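## Task

Plate R33 is partly out of slot 3 of plate hotel H1 (slots counted from the bottom, four in all). Slide it in until it rests against the back stop. It only counts if the plate stays seated there without the robot holding it. Afterwards release it and move the gripper away.

## Robot and tools

Robot: a single six-joint arm (yam_ultra) with a two-finger parallel gripper. The joints, from the base out, are waist, shoulder, elbow, wrist pitch, wrist yaw and wrist roll. One number drives both fingers together. A wrist camera rides on the gripper. The other cameras are cam_high and cam_low, and every image is 896x504.

Frames: positions in results are in the scene frame, in metres. Its origin lies on the table surface under the arm base. +z is up, and +y is to the left when facing along +x. The base may sit slightly tilted. Motion commands are instead expressed in the gripper's own axes. The fingers point along gripper +z and open and close along gripper y. The reported end_effector_position is the spot between the finger pads, roughly 1 cm short of the tips. The reported hand position can be inaccurate, more so at long reach.

Row format, used by both execute_actions and move: one list of 7 numbers, each between -1 and 1, ordered dx, dy, dz, rx, ry, rz, opening. The first six are an offset, not a pose, in the gripper's axes. They are measured from the gripper pose shown in the most recent result. If no result in the scene has shown it yet, or the call is the second or later one in the same reply, they are measured from wherever the robot is when the action begins. A value of 1.0 means 0.6 m for translation or 180 degrees for rotation, so 0.01 is 6 mm. rx, ry, rz form a single rotation vector. Opening is absolute: +1 means fully open (0.094 m) and -1 means shut. Because offsets count from the measured hand, repeating a small offset against something rigid does not press harder. Against something that yields, it keeps advancing.

execute_actions takes "actions", a list with at most one item, plus an optional "pictures" boolean.
- Empty list: nothing is commanded and you get the current state.
- {"rows": [[7 numbers], ...], "steps": n}: gives 1 to 15 rows and n of at most 15 control steps, each 1/30 s. n defaults to 15. One row is applied per step, and the last row repeats if rows run out. Every row is counted from the same base pose, not from the row before it.
- {"steps": n} alone: a wait of up to 300 steps, counted from the previous result.
If a call is refused, nothing reaches the robot.

move takes "target", one 7-number row with the same offset rules, and an optional "speed" in m/s from 0.002 to 0.5, default 0.25. Turning is capped at twice that value in rad/s. The gripper follows a straight path lasting 0.5 to 10 s, and a path needing longer stops early. The path does not slow for obstacles, and the real gripper can lag, drift, or go faster than the speed, especially with the arm nearly straight. The opening is sent at the start. The result adds a "move:" line giving the ending and any limits that acted. done means the gripper settled near the target. Other endings include off_target, moving, held and fault. limits=paced means the sent pose was clipped. limits=held means a check blocked some steps, and the arm may then jump faster. The line also gives the distance from the target. Faster contact hits harder, and aiming further past a contact presses harder.

wait takes "seconds", from 0 to 10, and commands nothing new.
zoom_image takes "camera" (cam_high, cam_low or cam_wrist) and "region" [x0, y0, x1, y1] in pixels from the top-left corner, at most 504 by 504. It returns a closer view of that camera's latest image.
read_manual returns only licence texts and does not move anything.
finished_scene takes "scene", the number of the current scene. It ends that scene for good and reports whether the task succeeded.

Control behaviour: at each step the commanded pose is clipped to within 70 mm and 16 degrees of the measured pose. Damped inverse kinematics then favours position over orientation. After an action ends, the arm only continues to the last clipped pose, so check the result and command the remainder. Motions often stop a centimetre or more short, usually too low. Zero offsets pull the arm back to its base pose and let it sag further; they are not a pause. The simulation keeps running while you think between calls.

Result lines: the state gives end_effector_position and end_effector_quat_wxyz. Joint positions and Joint velocities list the six arm joints in rad and rad/s, then the finger-pad gap in m. grip_measured is the measured opening on the command scale and may be off by about 1 mm. Hand target is the pose the controller is currently driving toward. "pose unreachable" means the clearance check altered or blocked a command, and HELD marks each affected step. FAULT lines report stops. MOTOR HOT warns from 75 °C. At 90 °C the arm halts for 10 s, and at 100 °C it drops.

Things to avoid: knocking or dropping anything off the table, which ends the scene. Also avoid slams, hard impacts, very forceful pushes and slips. Outside forces may occasionally tug or nudge objects. Push gently and slowly until the plate meets the back stop. Then open the gripper, back away, and confirm the plate stays in place before calling finished_scene.

Each tool is called after "Emit:" as name(argument=value, ...), one argument or row to a line, values as JSON.

## Session

Emit:
execute_actions(
  actions=[],
)

Scene clock: 0.00 s of 7200.00 s.
end_effector_position=(+0.1575, +0.0813, +0.1414) grip_measured=+1.000 end_effector_quat_wxyz=(+0.585, +0.787, +0.014, +0.196)
Joint positions: [ 0.939  1.374  0.677 -1.121  0.569 -1.949  0.094]
Joint velocities: [-0.017 -0.012 -0.007 -0.037  0.022 -0.022  0.   ]
Hand target: +0.158, +0.080, +0.144; +0.590, +0.784, +0.017, +0.194

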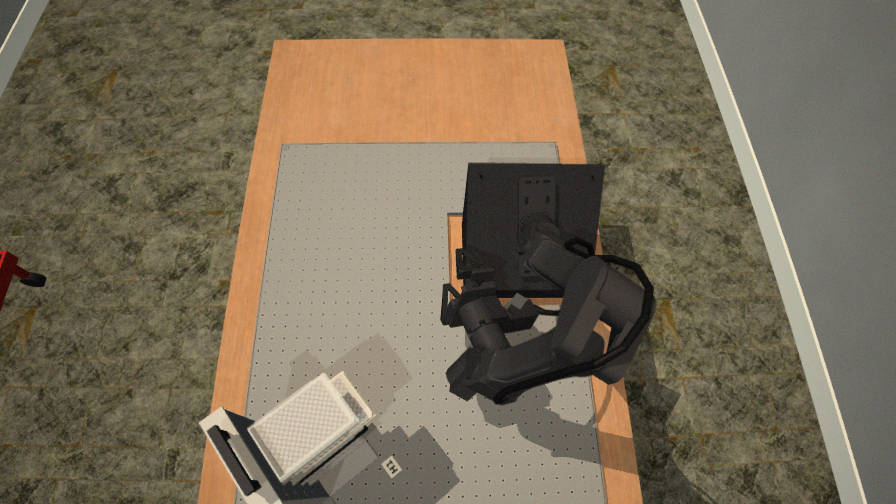

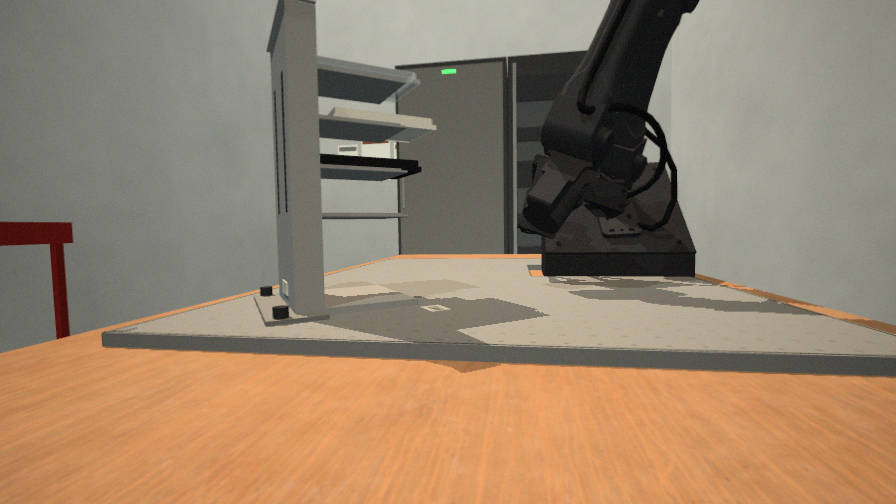

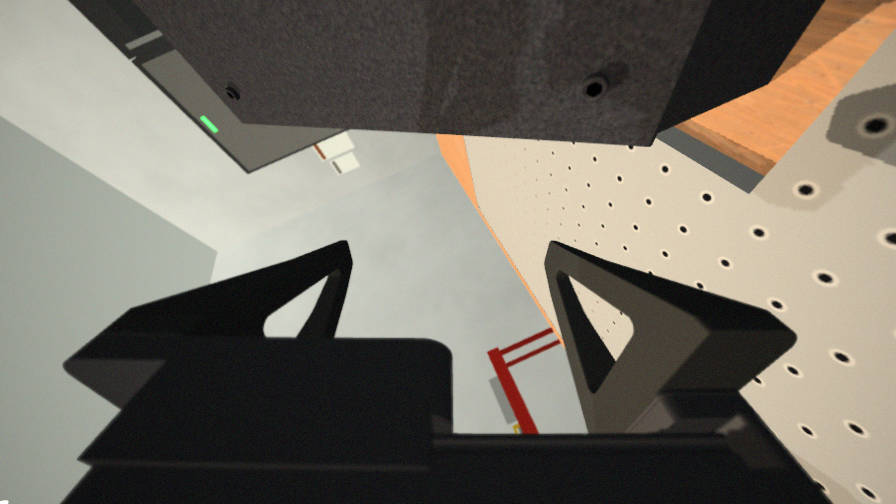

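Emit:
move(
  target=[0.22,0.05,-0.1,-0.44,0.49,-0.47,-1],
)

Scene clock: 10.77 s of 7200.00 s.
end_effector_position=(+0.2029, +0.1197, +0.1780) grip_measured=-0.997 end_effector_quat_wxyz=(+0.781, +0.424, +0.391, +0.240)
Joint positions: [ 1.195  1.945  0.657 -1.52   1.276 -1.662  0.   ]
Joint velocities: [ 0.007  0.007  0.002  0.022 -0.037  0.022  0.001]
Hand target: +0.203, +0.120, +0.178; +0.779, +0.428, +0.389, +0.242
Off the commanded pose: 0.078 m, 81 deg; orientation clipped at the last step of the last action.
After step 90, 2.37 s passed at rest.
move: held; limits=paced,held; held on 87 of 162 steps, including the last
pose unreachable: on one or more control steps of this call an arm could not follow its commanded pose, so it was not sent that pose on those steps. On the call's last step it was still not sent that pose. It may still have moved: this result reports where it is.
cause: the commanded pose would bring two parts of the arm too close to each other (its upper arm (the part past joint 2) and its wrist camera, with joints 3 (elbow) to 6 (wrist roll) between them).

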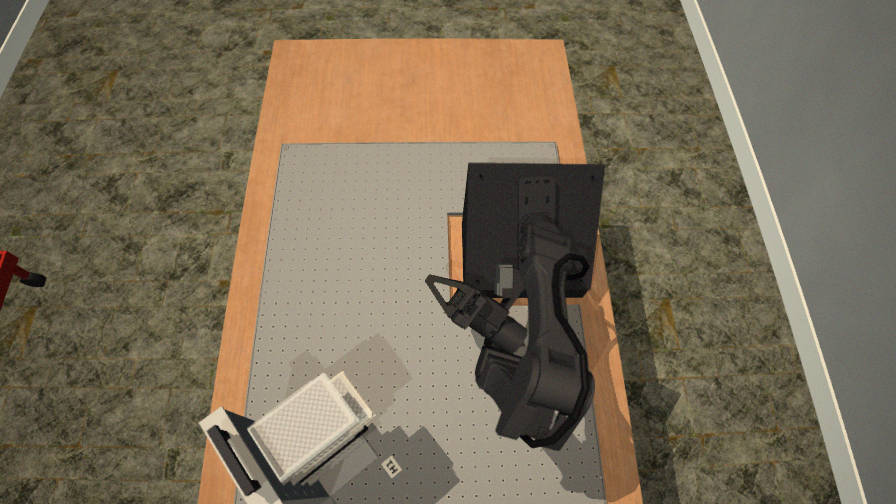

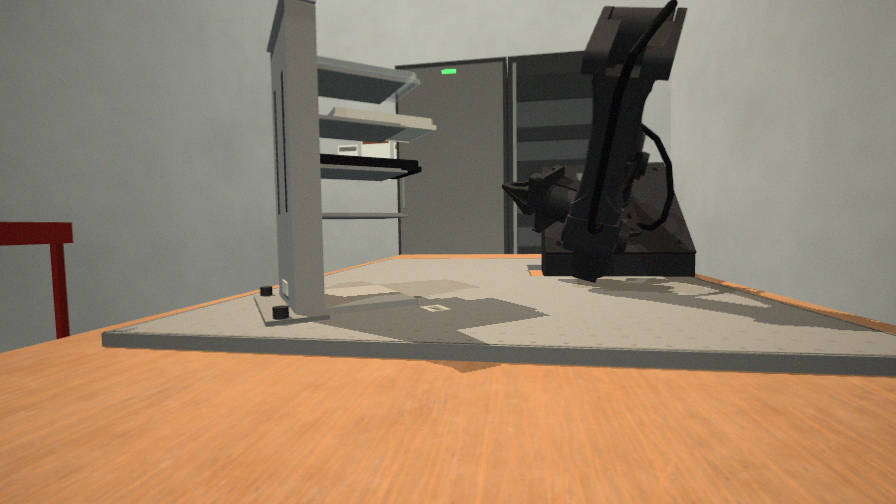

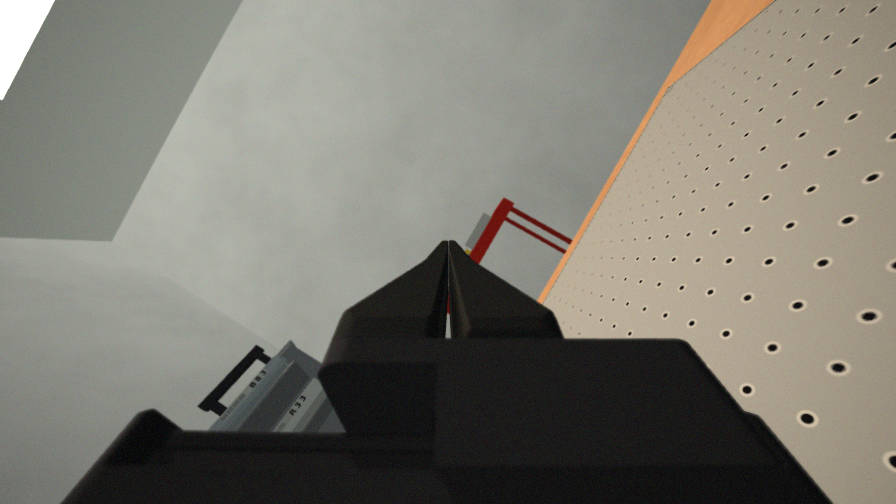

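Emit:
move(
  target=[0.223,0.235,0.032,-0.18,0.42,-0.332,-1],
)

Scene clock: 18.20 s of 7200.00 s.
end_effector_position=(+0.2849, +0.2741, +0.2445) grip_measured=-0.997 end_effector_quat_wxyz=(+0.714, +0.454, +0.338, +0.412)
Joint positions: [ 0.986  1.636  1.179 -1.563  1.568 -2.087  0.   ]
Joint velocities: [-0.007  0.017  0.002 -0.081  0.007  0.022  0.   ]
Hand target: +0.289, +0.276, +0.251; +0.720, +0.449, +0.335, +0.410
Off the commanded pose: 0.009 m, 110 deg; orientation clipped at the last step of the last action.
joint sent to its limit — the command would take joint 4 (wrist pitch) past its lower limit, joint 5 (wrist yaw) past its upper limit and joint 6 (wrist roll) past its lower limit, so those joints were sent only as far as their limits.
After step 90, 0.53 s passed at rest.
move: off_target; limits=paced,held; held on 32 of 117 steps
pose unreachable: on one or more control steps of this call an arm could not follow its commanded pose, so it was not sent that pose on those steps. It may still have moved: this result reports where it is.
cause: the commanded pose would bring two parts of the arm too close to each other (its upper arm (the part past joint 2) and its wrist camera, with joints 3 (elbow) to 6 (wrist roll) between them).

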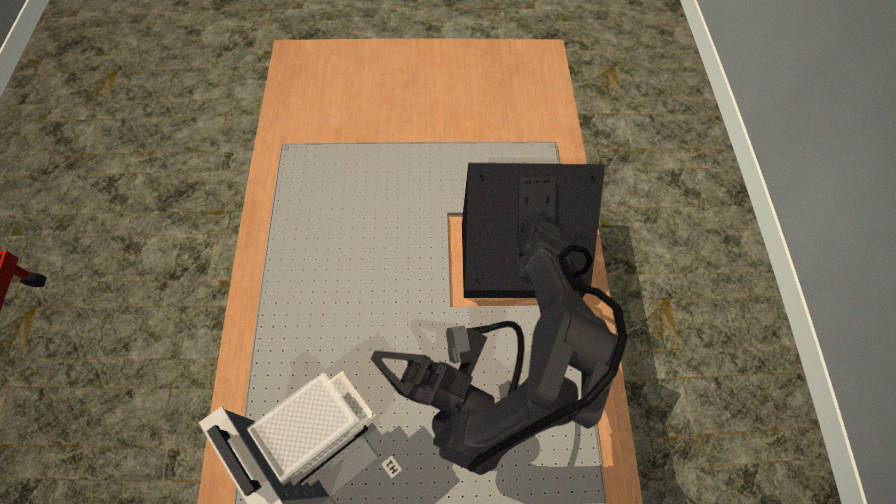

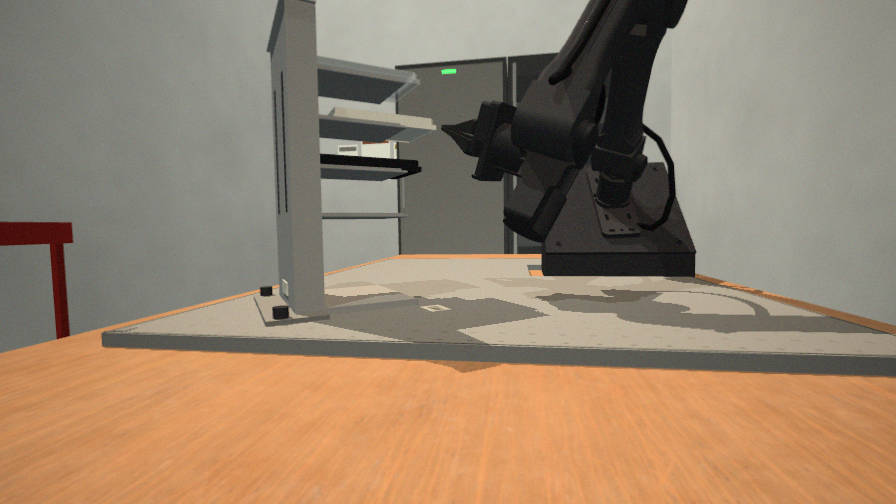

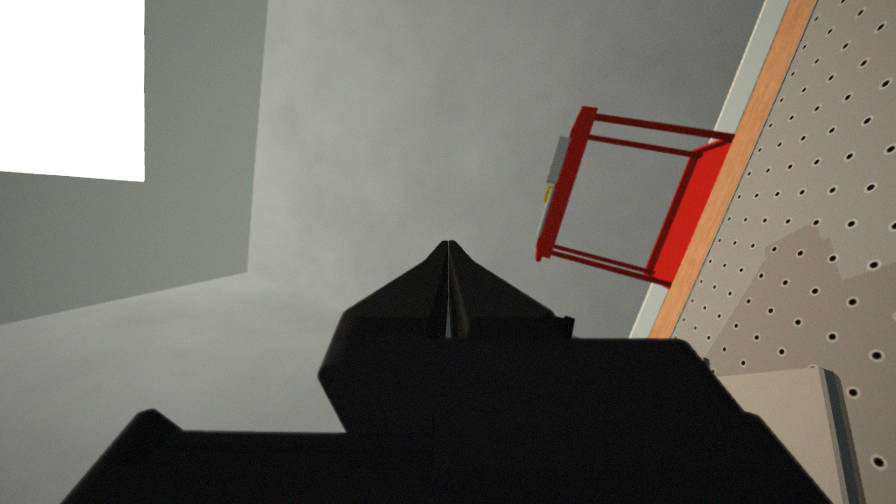

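Emit:
move(
  target=[-0.005,0.047,-0.05,0.34,0.343,-0.055,-1],
  speed=0.15,
)

Scene clock: 26.67 s of 7200.00 s.
end_effector_position=(+0.2519, +0.2902, +0.2562) grip_measured=-0.997 end_effector_quat_wxyz=(+0.655, +0.477, +0.369, +0.456)
Joint positions: [ 1.118  1.461  1.096 -1.558  1.567 -2.087  0.   ]
Joint velocities: [-0.007  0.002  0.017  0.066  0.022  0.051  0.   ]
Hand target: +0.249, +0.289, +0.260; +0.660, +0.467, +0.380, +0.449
Off the commanded pose: 0.005 m, 81 deg; orientation clipped at the last step of the last action.
joint sent to its limit — the command would take joint 4 (wrist pitch) past its lower limit, joint 5 (wrist yaw) past its upper limit and joint 6 (wrist roll) past its lower limit, so those joints were sent only as far as their limits.
After step 90, 0.10 s passed at rest.
move: off_target; limits=paced

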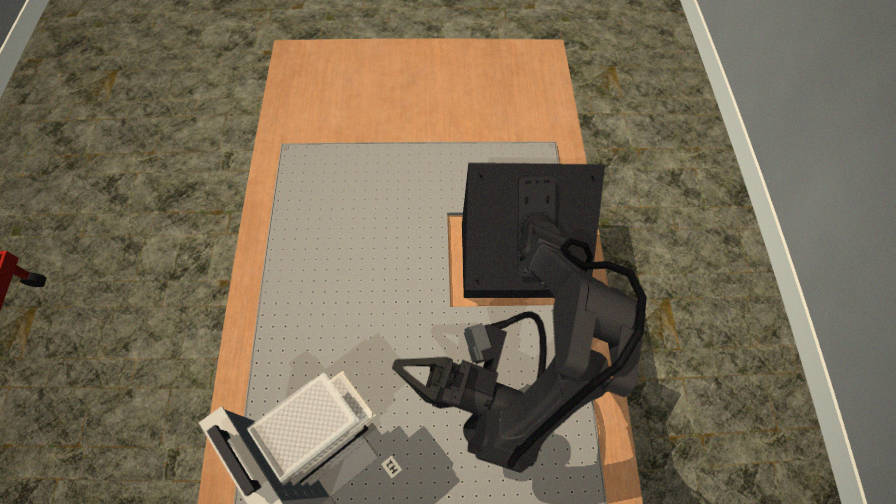

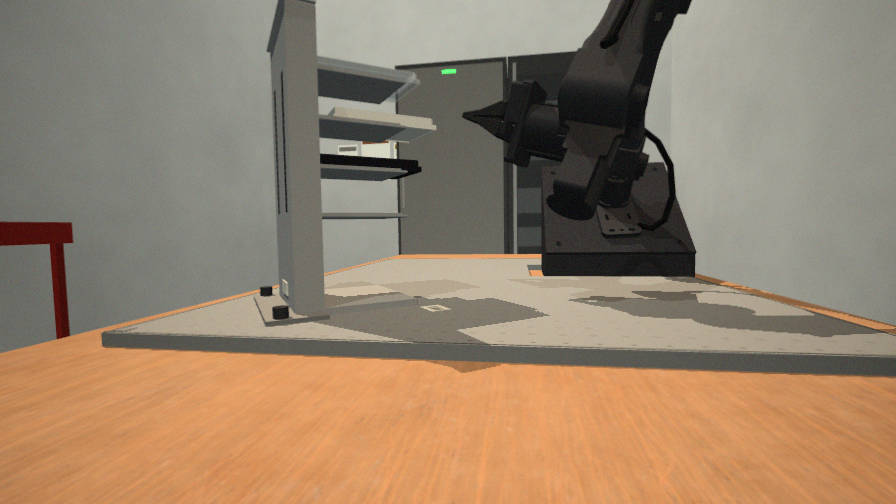

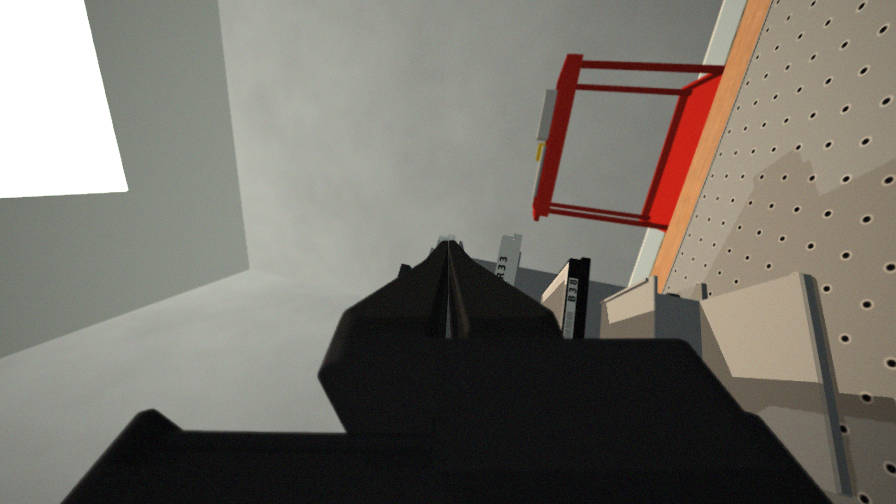

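Emit:
move(
  target=[0,0.12,-0.05,-0.125,0.22,0,-1],
  speed=0.2,
)

Scene clock: 39.40 s of 7200.00 s.
end_effector_position=(+0.2088, +0.3090, +0.3135) grip_measured=-0.997 end_effector_quat_wxyz=(+0.511, +0.549, +0.353, +0.560)
Joint positions: [ 1.302  1.093  1.069 -1.559  1.567 -2.086  0.   ]
Joint velocities: [-0.002  0.002 -0.017 -0.051  0.037 -0.051 -0.001]
Hand target: +0.207, +0.307, +0.316; +0.516, +0.541, +0.364, +0.556
Off the commanded pose: 0.004 m, 49 deg; orientation clipped at the last step of the last action.
joint sent to its limit — the command would take joint 4 (wrist pitch) past its lower limit, joint 5 (wrist yaw) past its upper limit and joint 6 (wrist roll) past its lower limit, so those joints were sent only as far as their limits.
After step 90, 7.40 s passed at rest.
move: off_target; limits=paced

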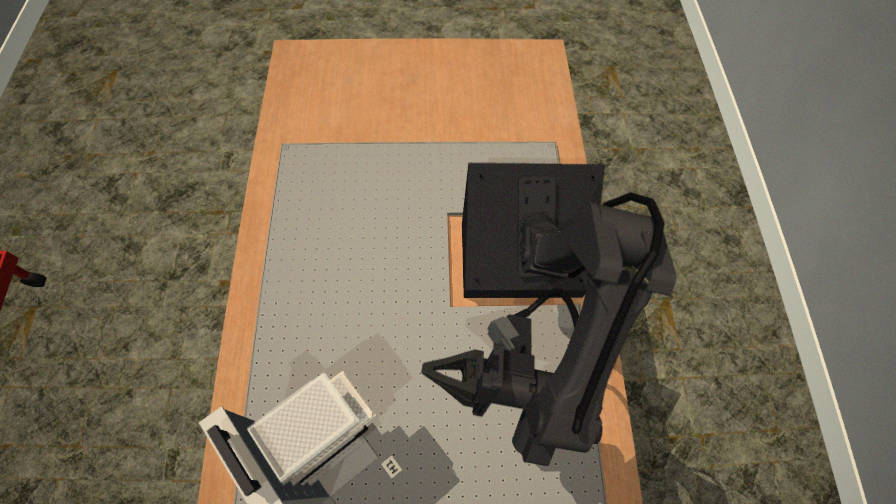

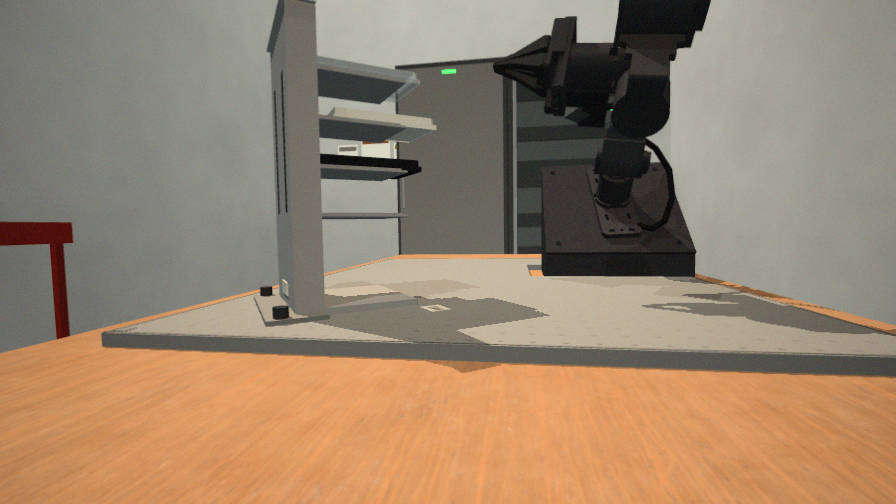

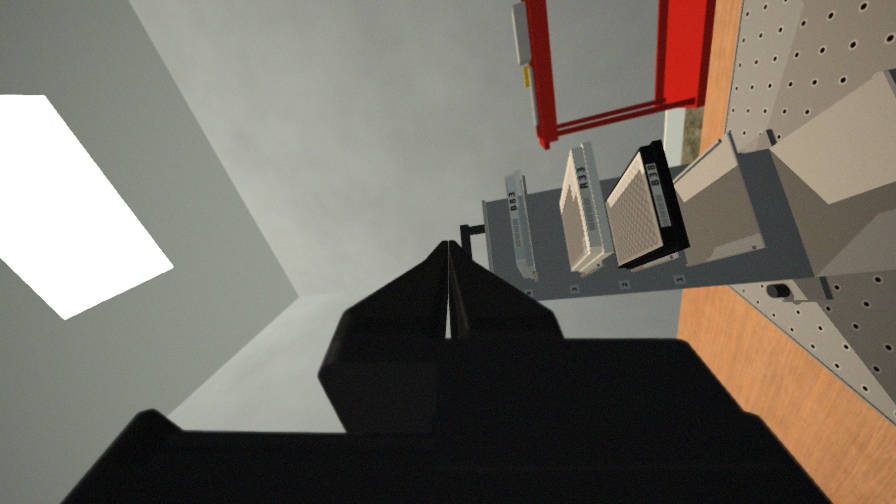

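Emit:
move(
  target=[-0.035,-0.118,0.052,0,0,0,-1],
  speed=0.15,
)

Scene clock: 41.67 s of 7200.00 s.
end_effector_position=(+0.2463, +0.3018, +0.2395) grip_measured=-0.997 end_effector_quat_wxyz=(+0.549, +0.540, +0.303, +0.561)
Joint positions: [ 1.176  1.411  1.059 -1.297  1.564 -2.014  0.   ]
Joint velocities: [-0.017 -0.007  0.002  0.022  0.022 -0.081  0.001]
Hand target: +0.248, +0.301, +0.245; +0.556, +0.533, +0.300, +0.563
Off the commanded pose: 0.007 m, 7 deg.
move: off_target

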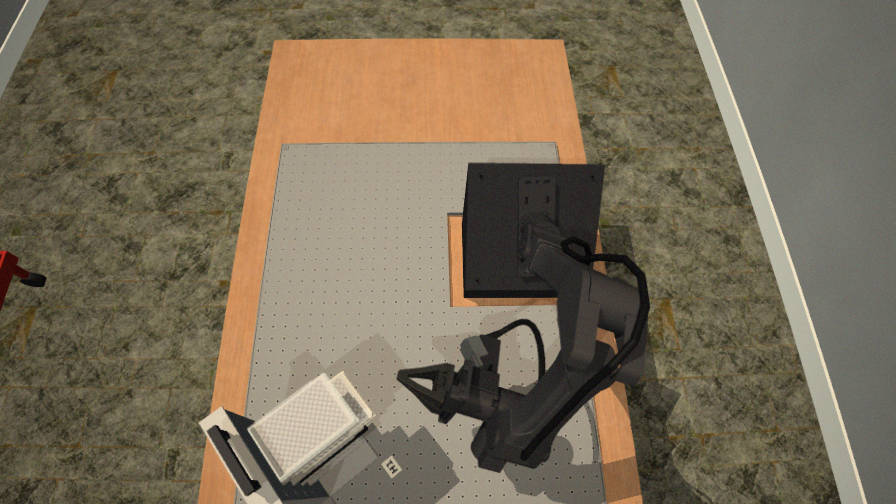

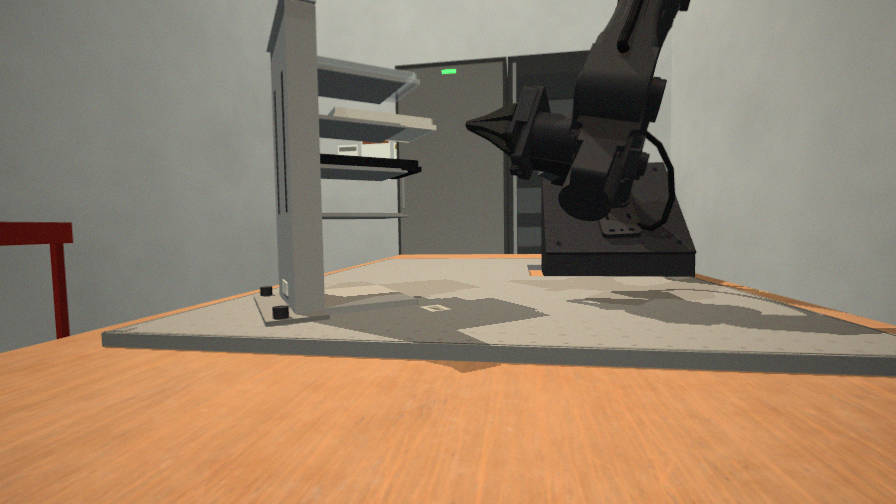

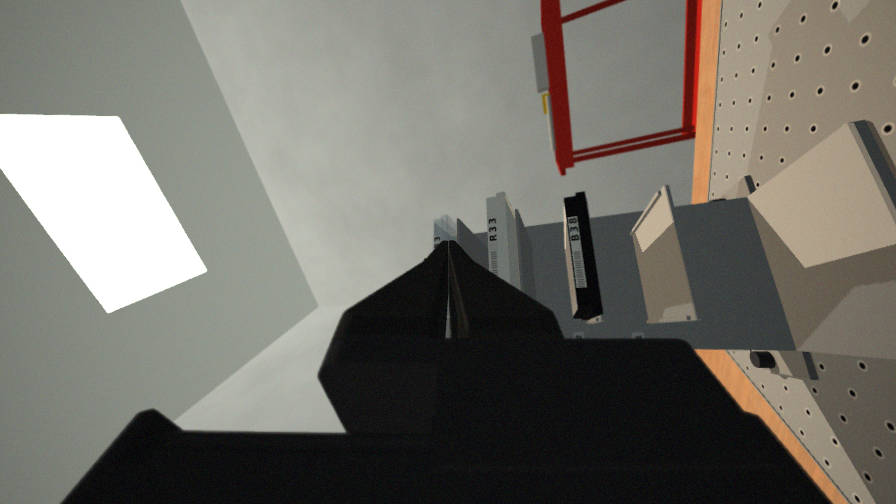

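Emit:
move(
  target=[0.06,-0.028,0.066,0,0,0,-1],
  speed=0.06,
)

Scene clock: 44.13 s of 7200.00 s.
end_effector_position=(+0.2908, +0.3288, +0.2375) grip_measured=-0.997 end_effector_quat_wxyz=(+0.579, +0.534, +0.245, +0.566)
Joint positions: [ 1.048  1.604  1.319 -1.263  1.555 -2.086  0.   ]
Joint velocities: [-0.002 -0.012 -0.027 -0.037 -0.051 -0.095 -0.001]
Hand target: +0.294, +0.329, +0.243; +0.591, +0.526, +0.246, +0.560
Off the commanded pose: 0.007 m, 8 deg.
joint sent to its limit — the command would take joint 6 (wrist roll) past its lower limit, so that joint was sent only as far as its limit.
move: off_target

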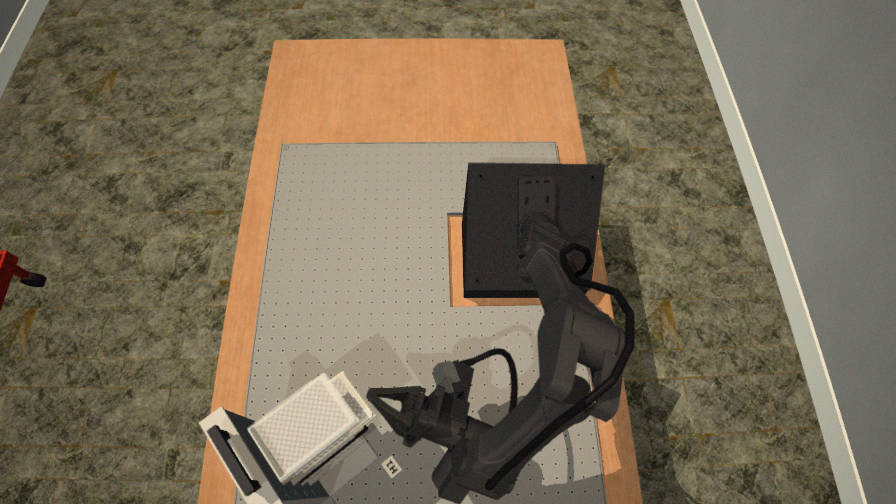

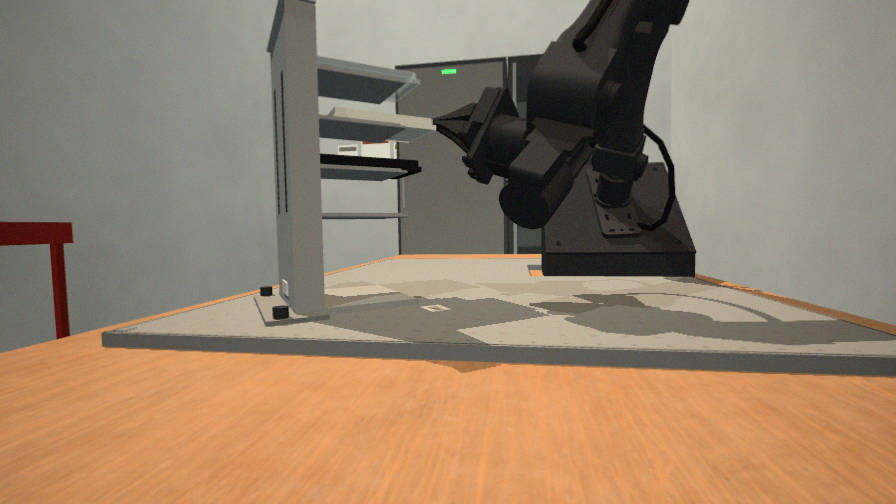

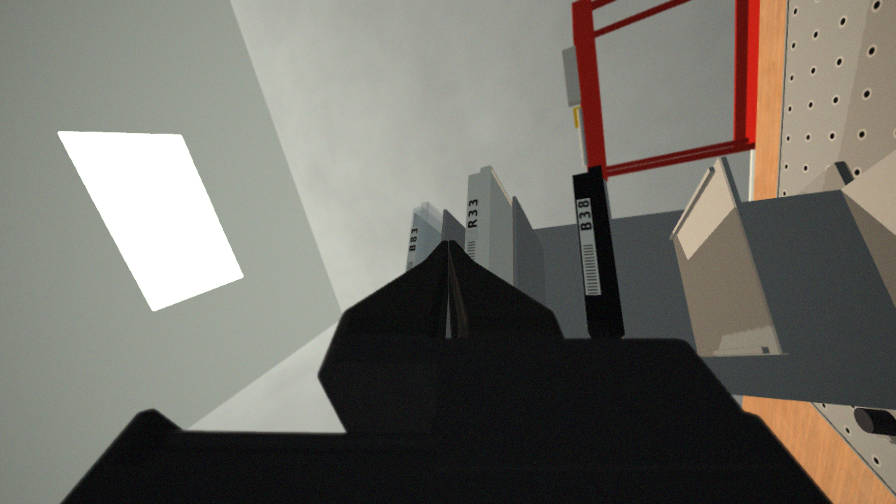

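Emit:
move(
  target=[0.008,-0.012,0.0,0,0,0,-1],
  speed=0.03,
)

Emit:
move(
  target=[0.04,-0.02,0.032,0,0,0,-1],
  speed=0.03,
)

Scene clock: 46.93 s of 7200.00 s.
end_effector_position=(+0.2933, +0.3296, +0.2314) grip_measured=-0.997 end_effector_quat_wxyz=(+0.579, +0.536, +0.245, +0.563)
Joint positions: [ 1.048  1.627  1.333 -1.258  1.548 -2.085  0.   ]
Joint velocities: [-0.012 -0.017  0.007  0.037 -0.051  0.007 -0.001]
Hand target: +0.295, +0.335, +0.233; +0.579, +0.534, +0.245, +0.566
Off the commanded pose: 0.005 m, 0 deg.
move: done

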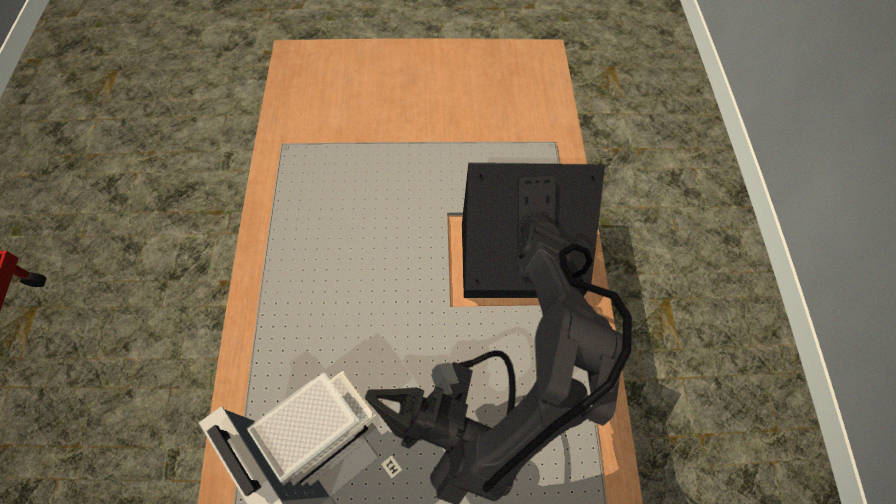

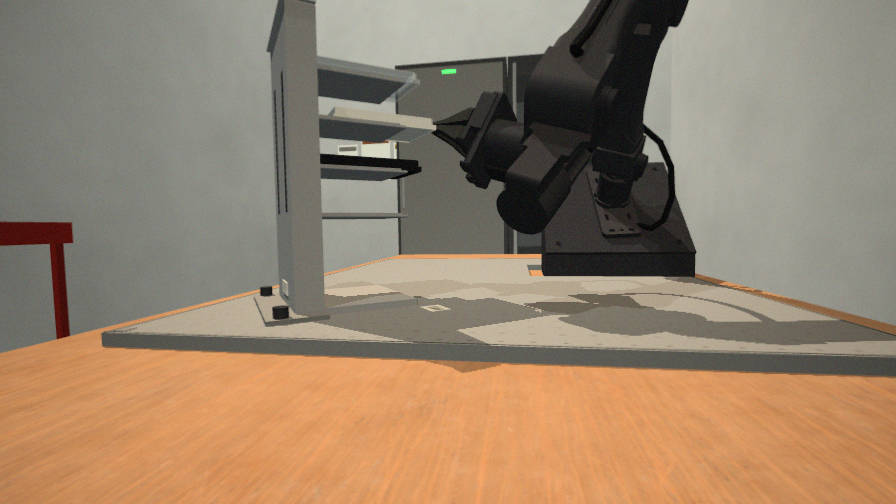

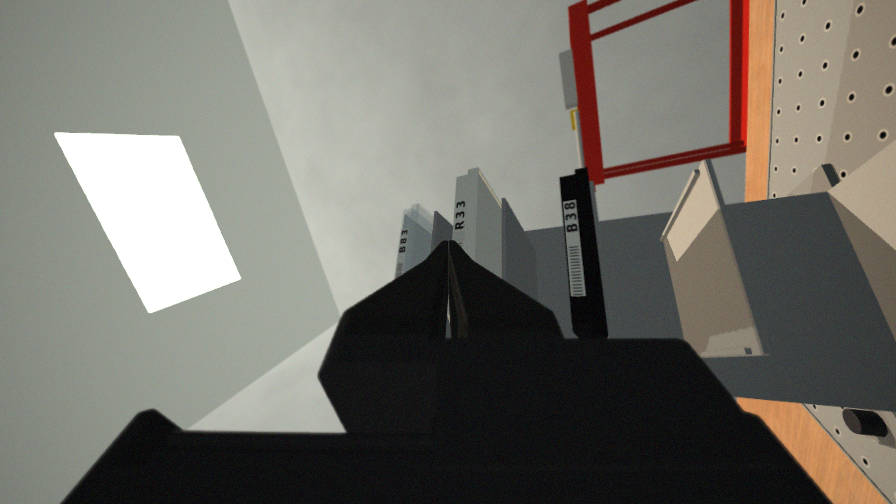

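Scene clock: 48.33 s of 7200.00 s.
end_effector_position=(+0.3131, +0.3438, +0.2274) grip_measured=-0.997 end_effector_quat_wxyz=(+0.591, +0.541, +0.229, +0.553)
Joint positions: [ 1.01   1.73   1.497 -1.323  1.522 -2.087  0.   ]
Joint velocities: [-0.002  0.022  0.007 -0.051 -0.037 -0.139 -0.001]
Hand target: +0.320, +0.347, +0.234; +0.596, +0.530, +0.221, +0.562
Off the commanded pose: 0.011 m, 3 deg.
joint sent to its limit — the command would take joint 6 (wrist roll) past its lower limit, so that joint was sent only as far as its limit.
move: off_target

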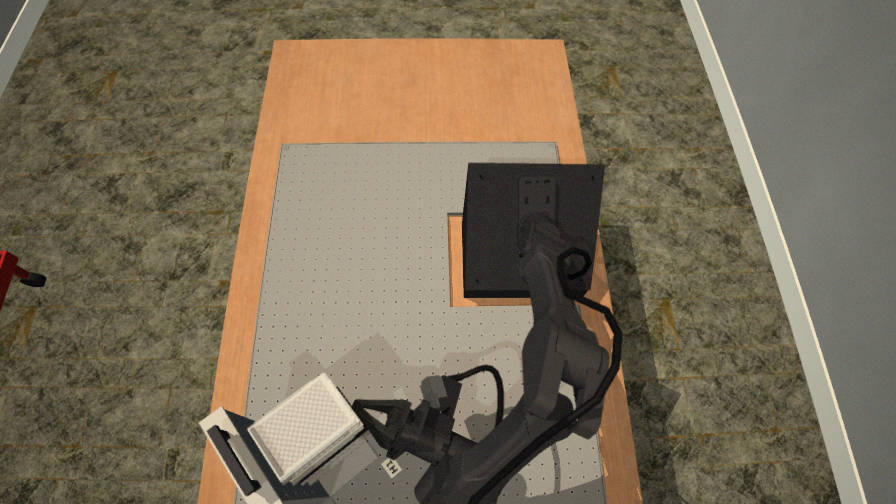

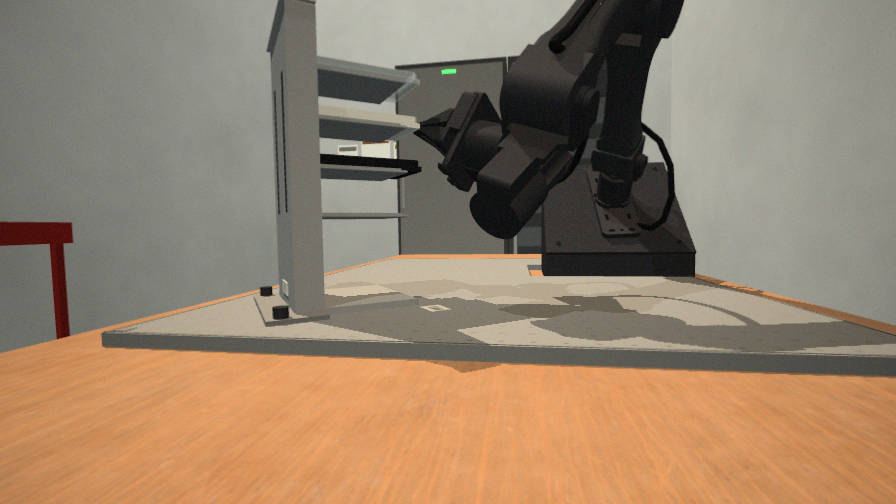

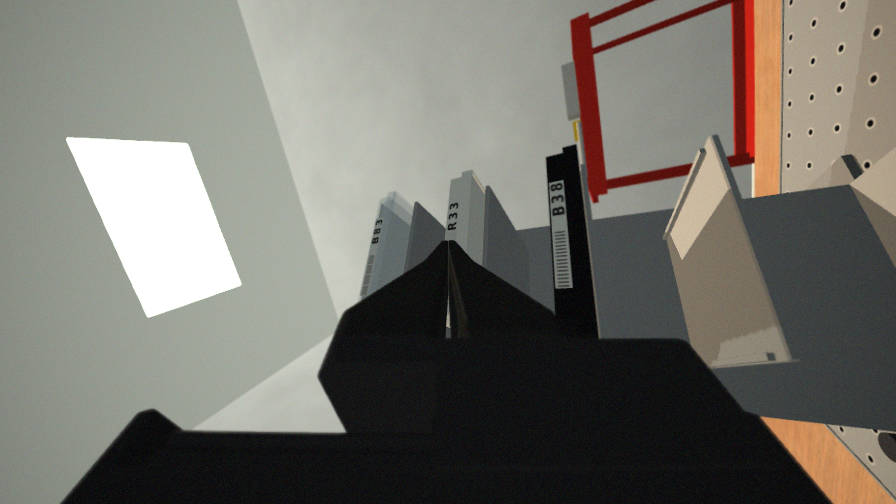

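Emit:
move(
  target=[0.018,-0.003,0.016,0,0,0,-1],
  speed=0.02,
)

Emit:
move(
  target=[0.012,0.002,0.012,0,0,0,-1],
  speed=0.02,
)

Scene clock: 50.20 s of 7200.00 s.
end_effector_position=(+0.3136, +0.3436, +0.2267) grip_measured=-0.997 end_effector_quat_wxyz=(+0.601, +0.551, +0.232, +0.531)
Joint positions: [ 1.007  1.746  1.54  -1.385  1.485 -2.087  0.   ]
Joint velocities: [ 0.002  0.012  0.007 -0.066  0.037  0.007 -0.001]
Hand target: +0.324, +0.349, +0.233; +0.599, +0.538, +0.218, +0.552
Off the commanded pose: 0.014 m, 3 deg.
joint sent to its limit — the command would take joint 6 (wrist roll) past its lower limit, so that joint was sent only as far as its limit.
move: off_target

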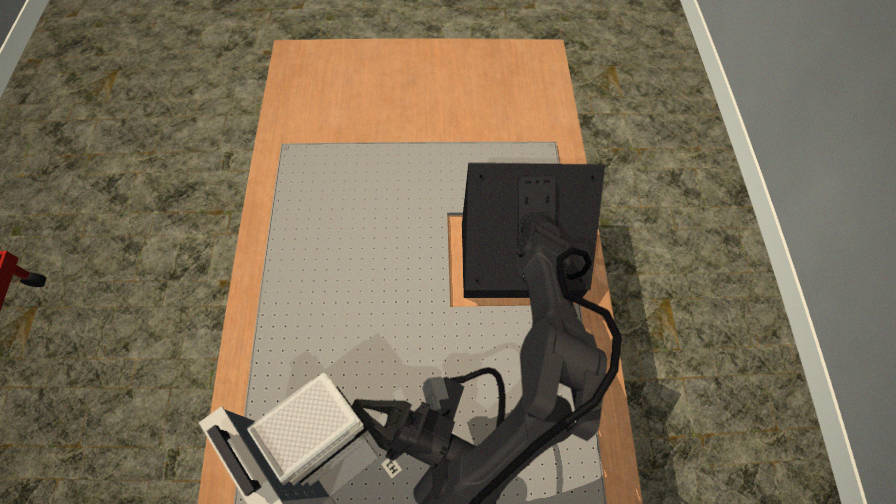

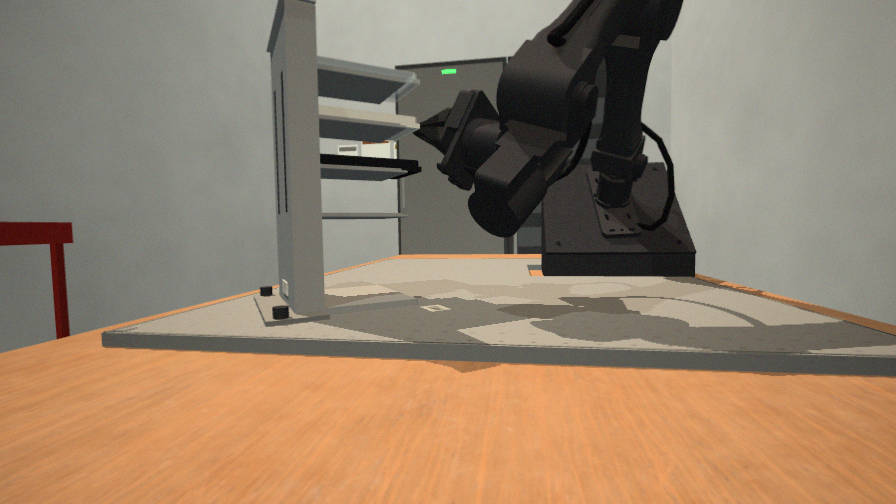

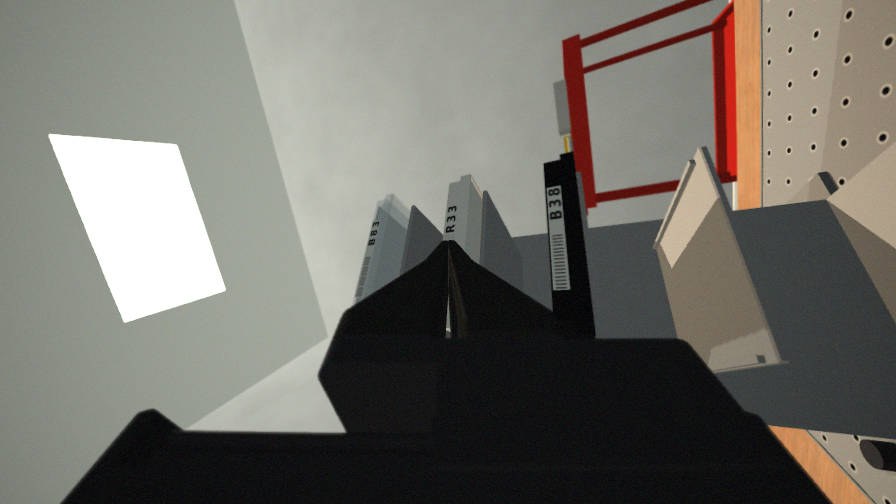

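Scene clock: 50.93 s of 7200.00 s.
end_effector_position=(+0.3137, +0.3428, +0.2259) grip_measured=-0.997 end_effector_quat_wxyz=(+0.604, +0.558, +0.231, +0.521)
Joint positions: [ 1.006  1.752  1.558 -1.408  1.461 -2.087  0.   ]
Joint velocities: [ 0.012 -0.007  0.012 -0.037 -0.037 -0.037 -0.   ]
Hand target: +0.321, +0.346, +0.232; +0.607, +0.548, +0.224, +0.531
Off the commanded pose: 0.011 m, 1 deg.
joint sent to its limit — the command would take joint 6 (wrist roll) past its lower limit, so that joint was sent only as far as its limit.
move: off_target

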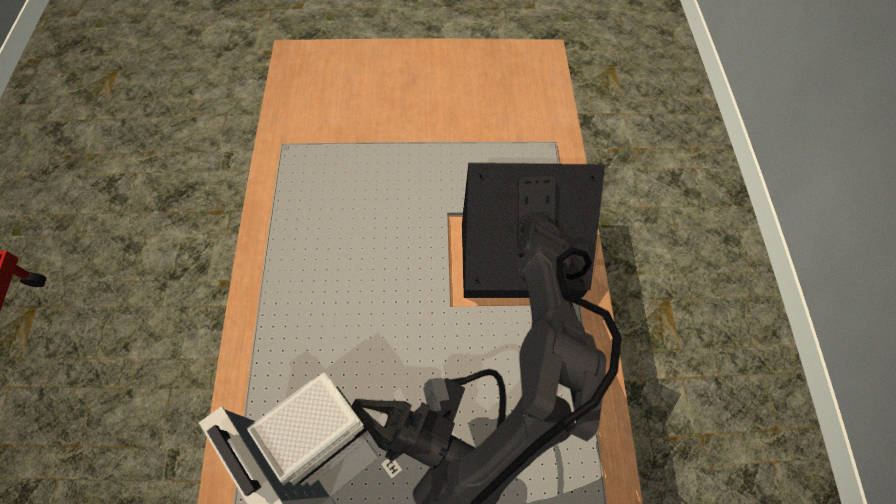

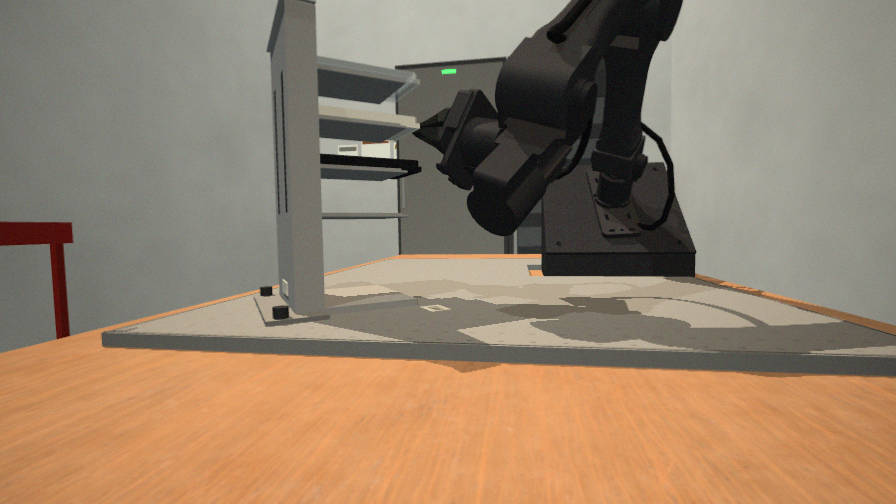

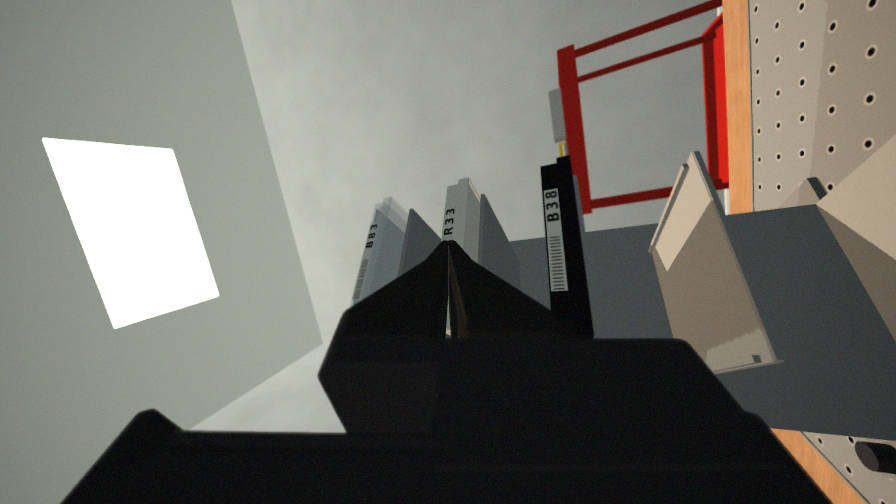

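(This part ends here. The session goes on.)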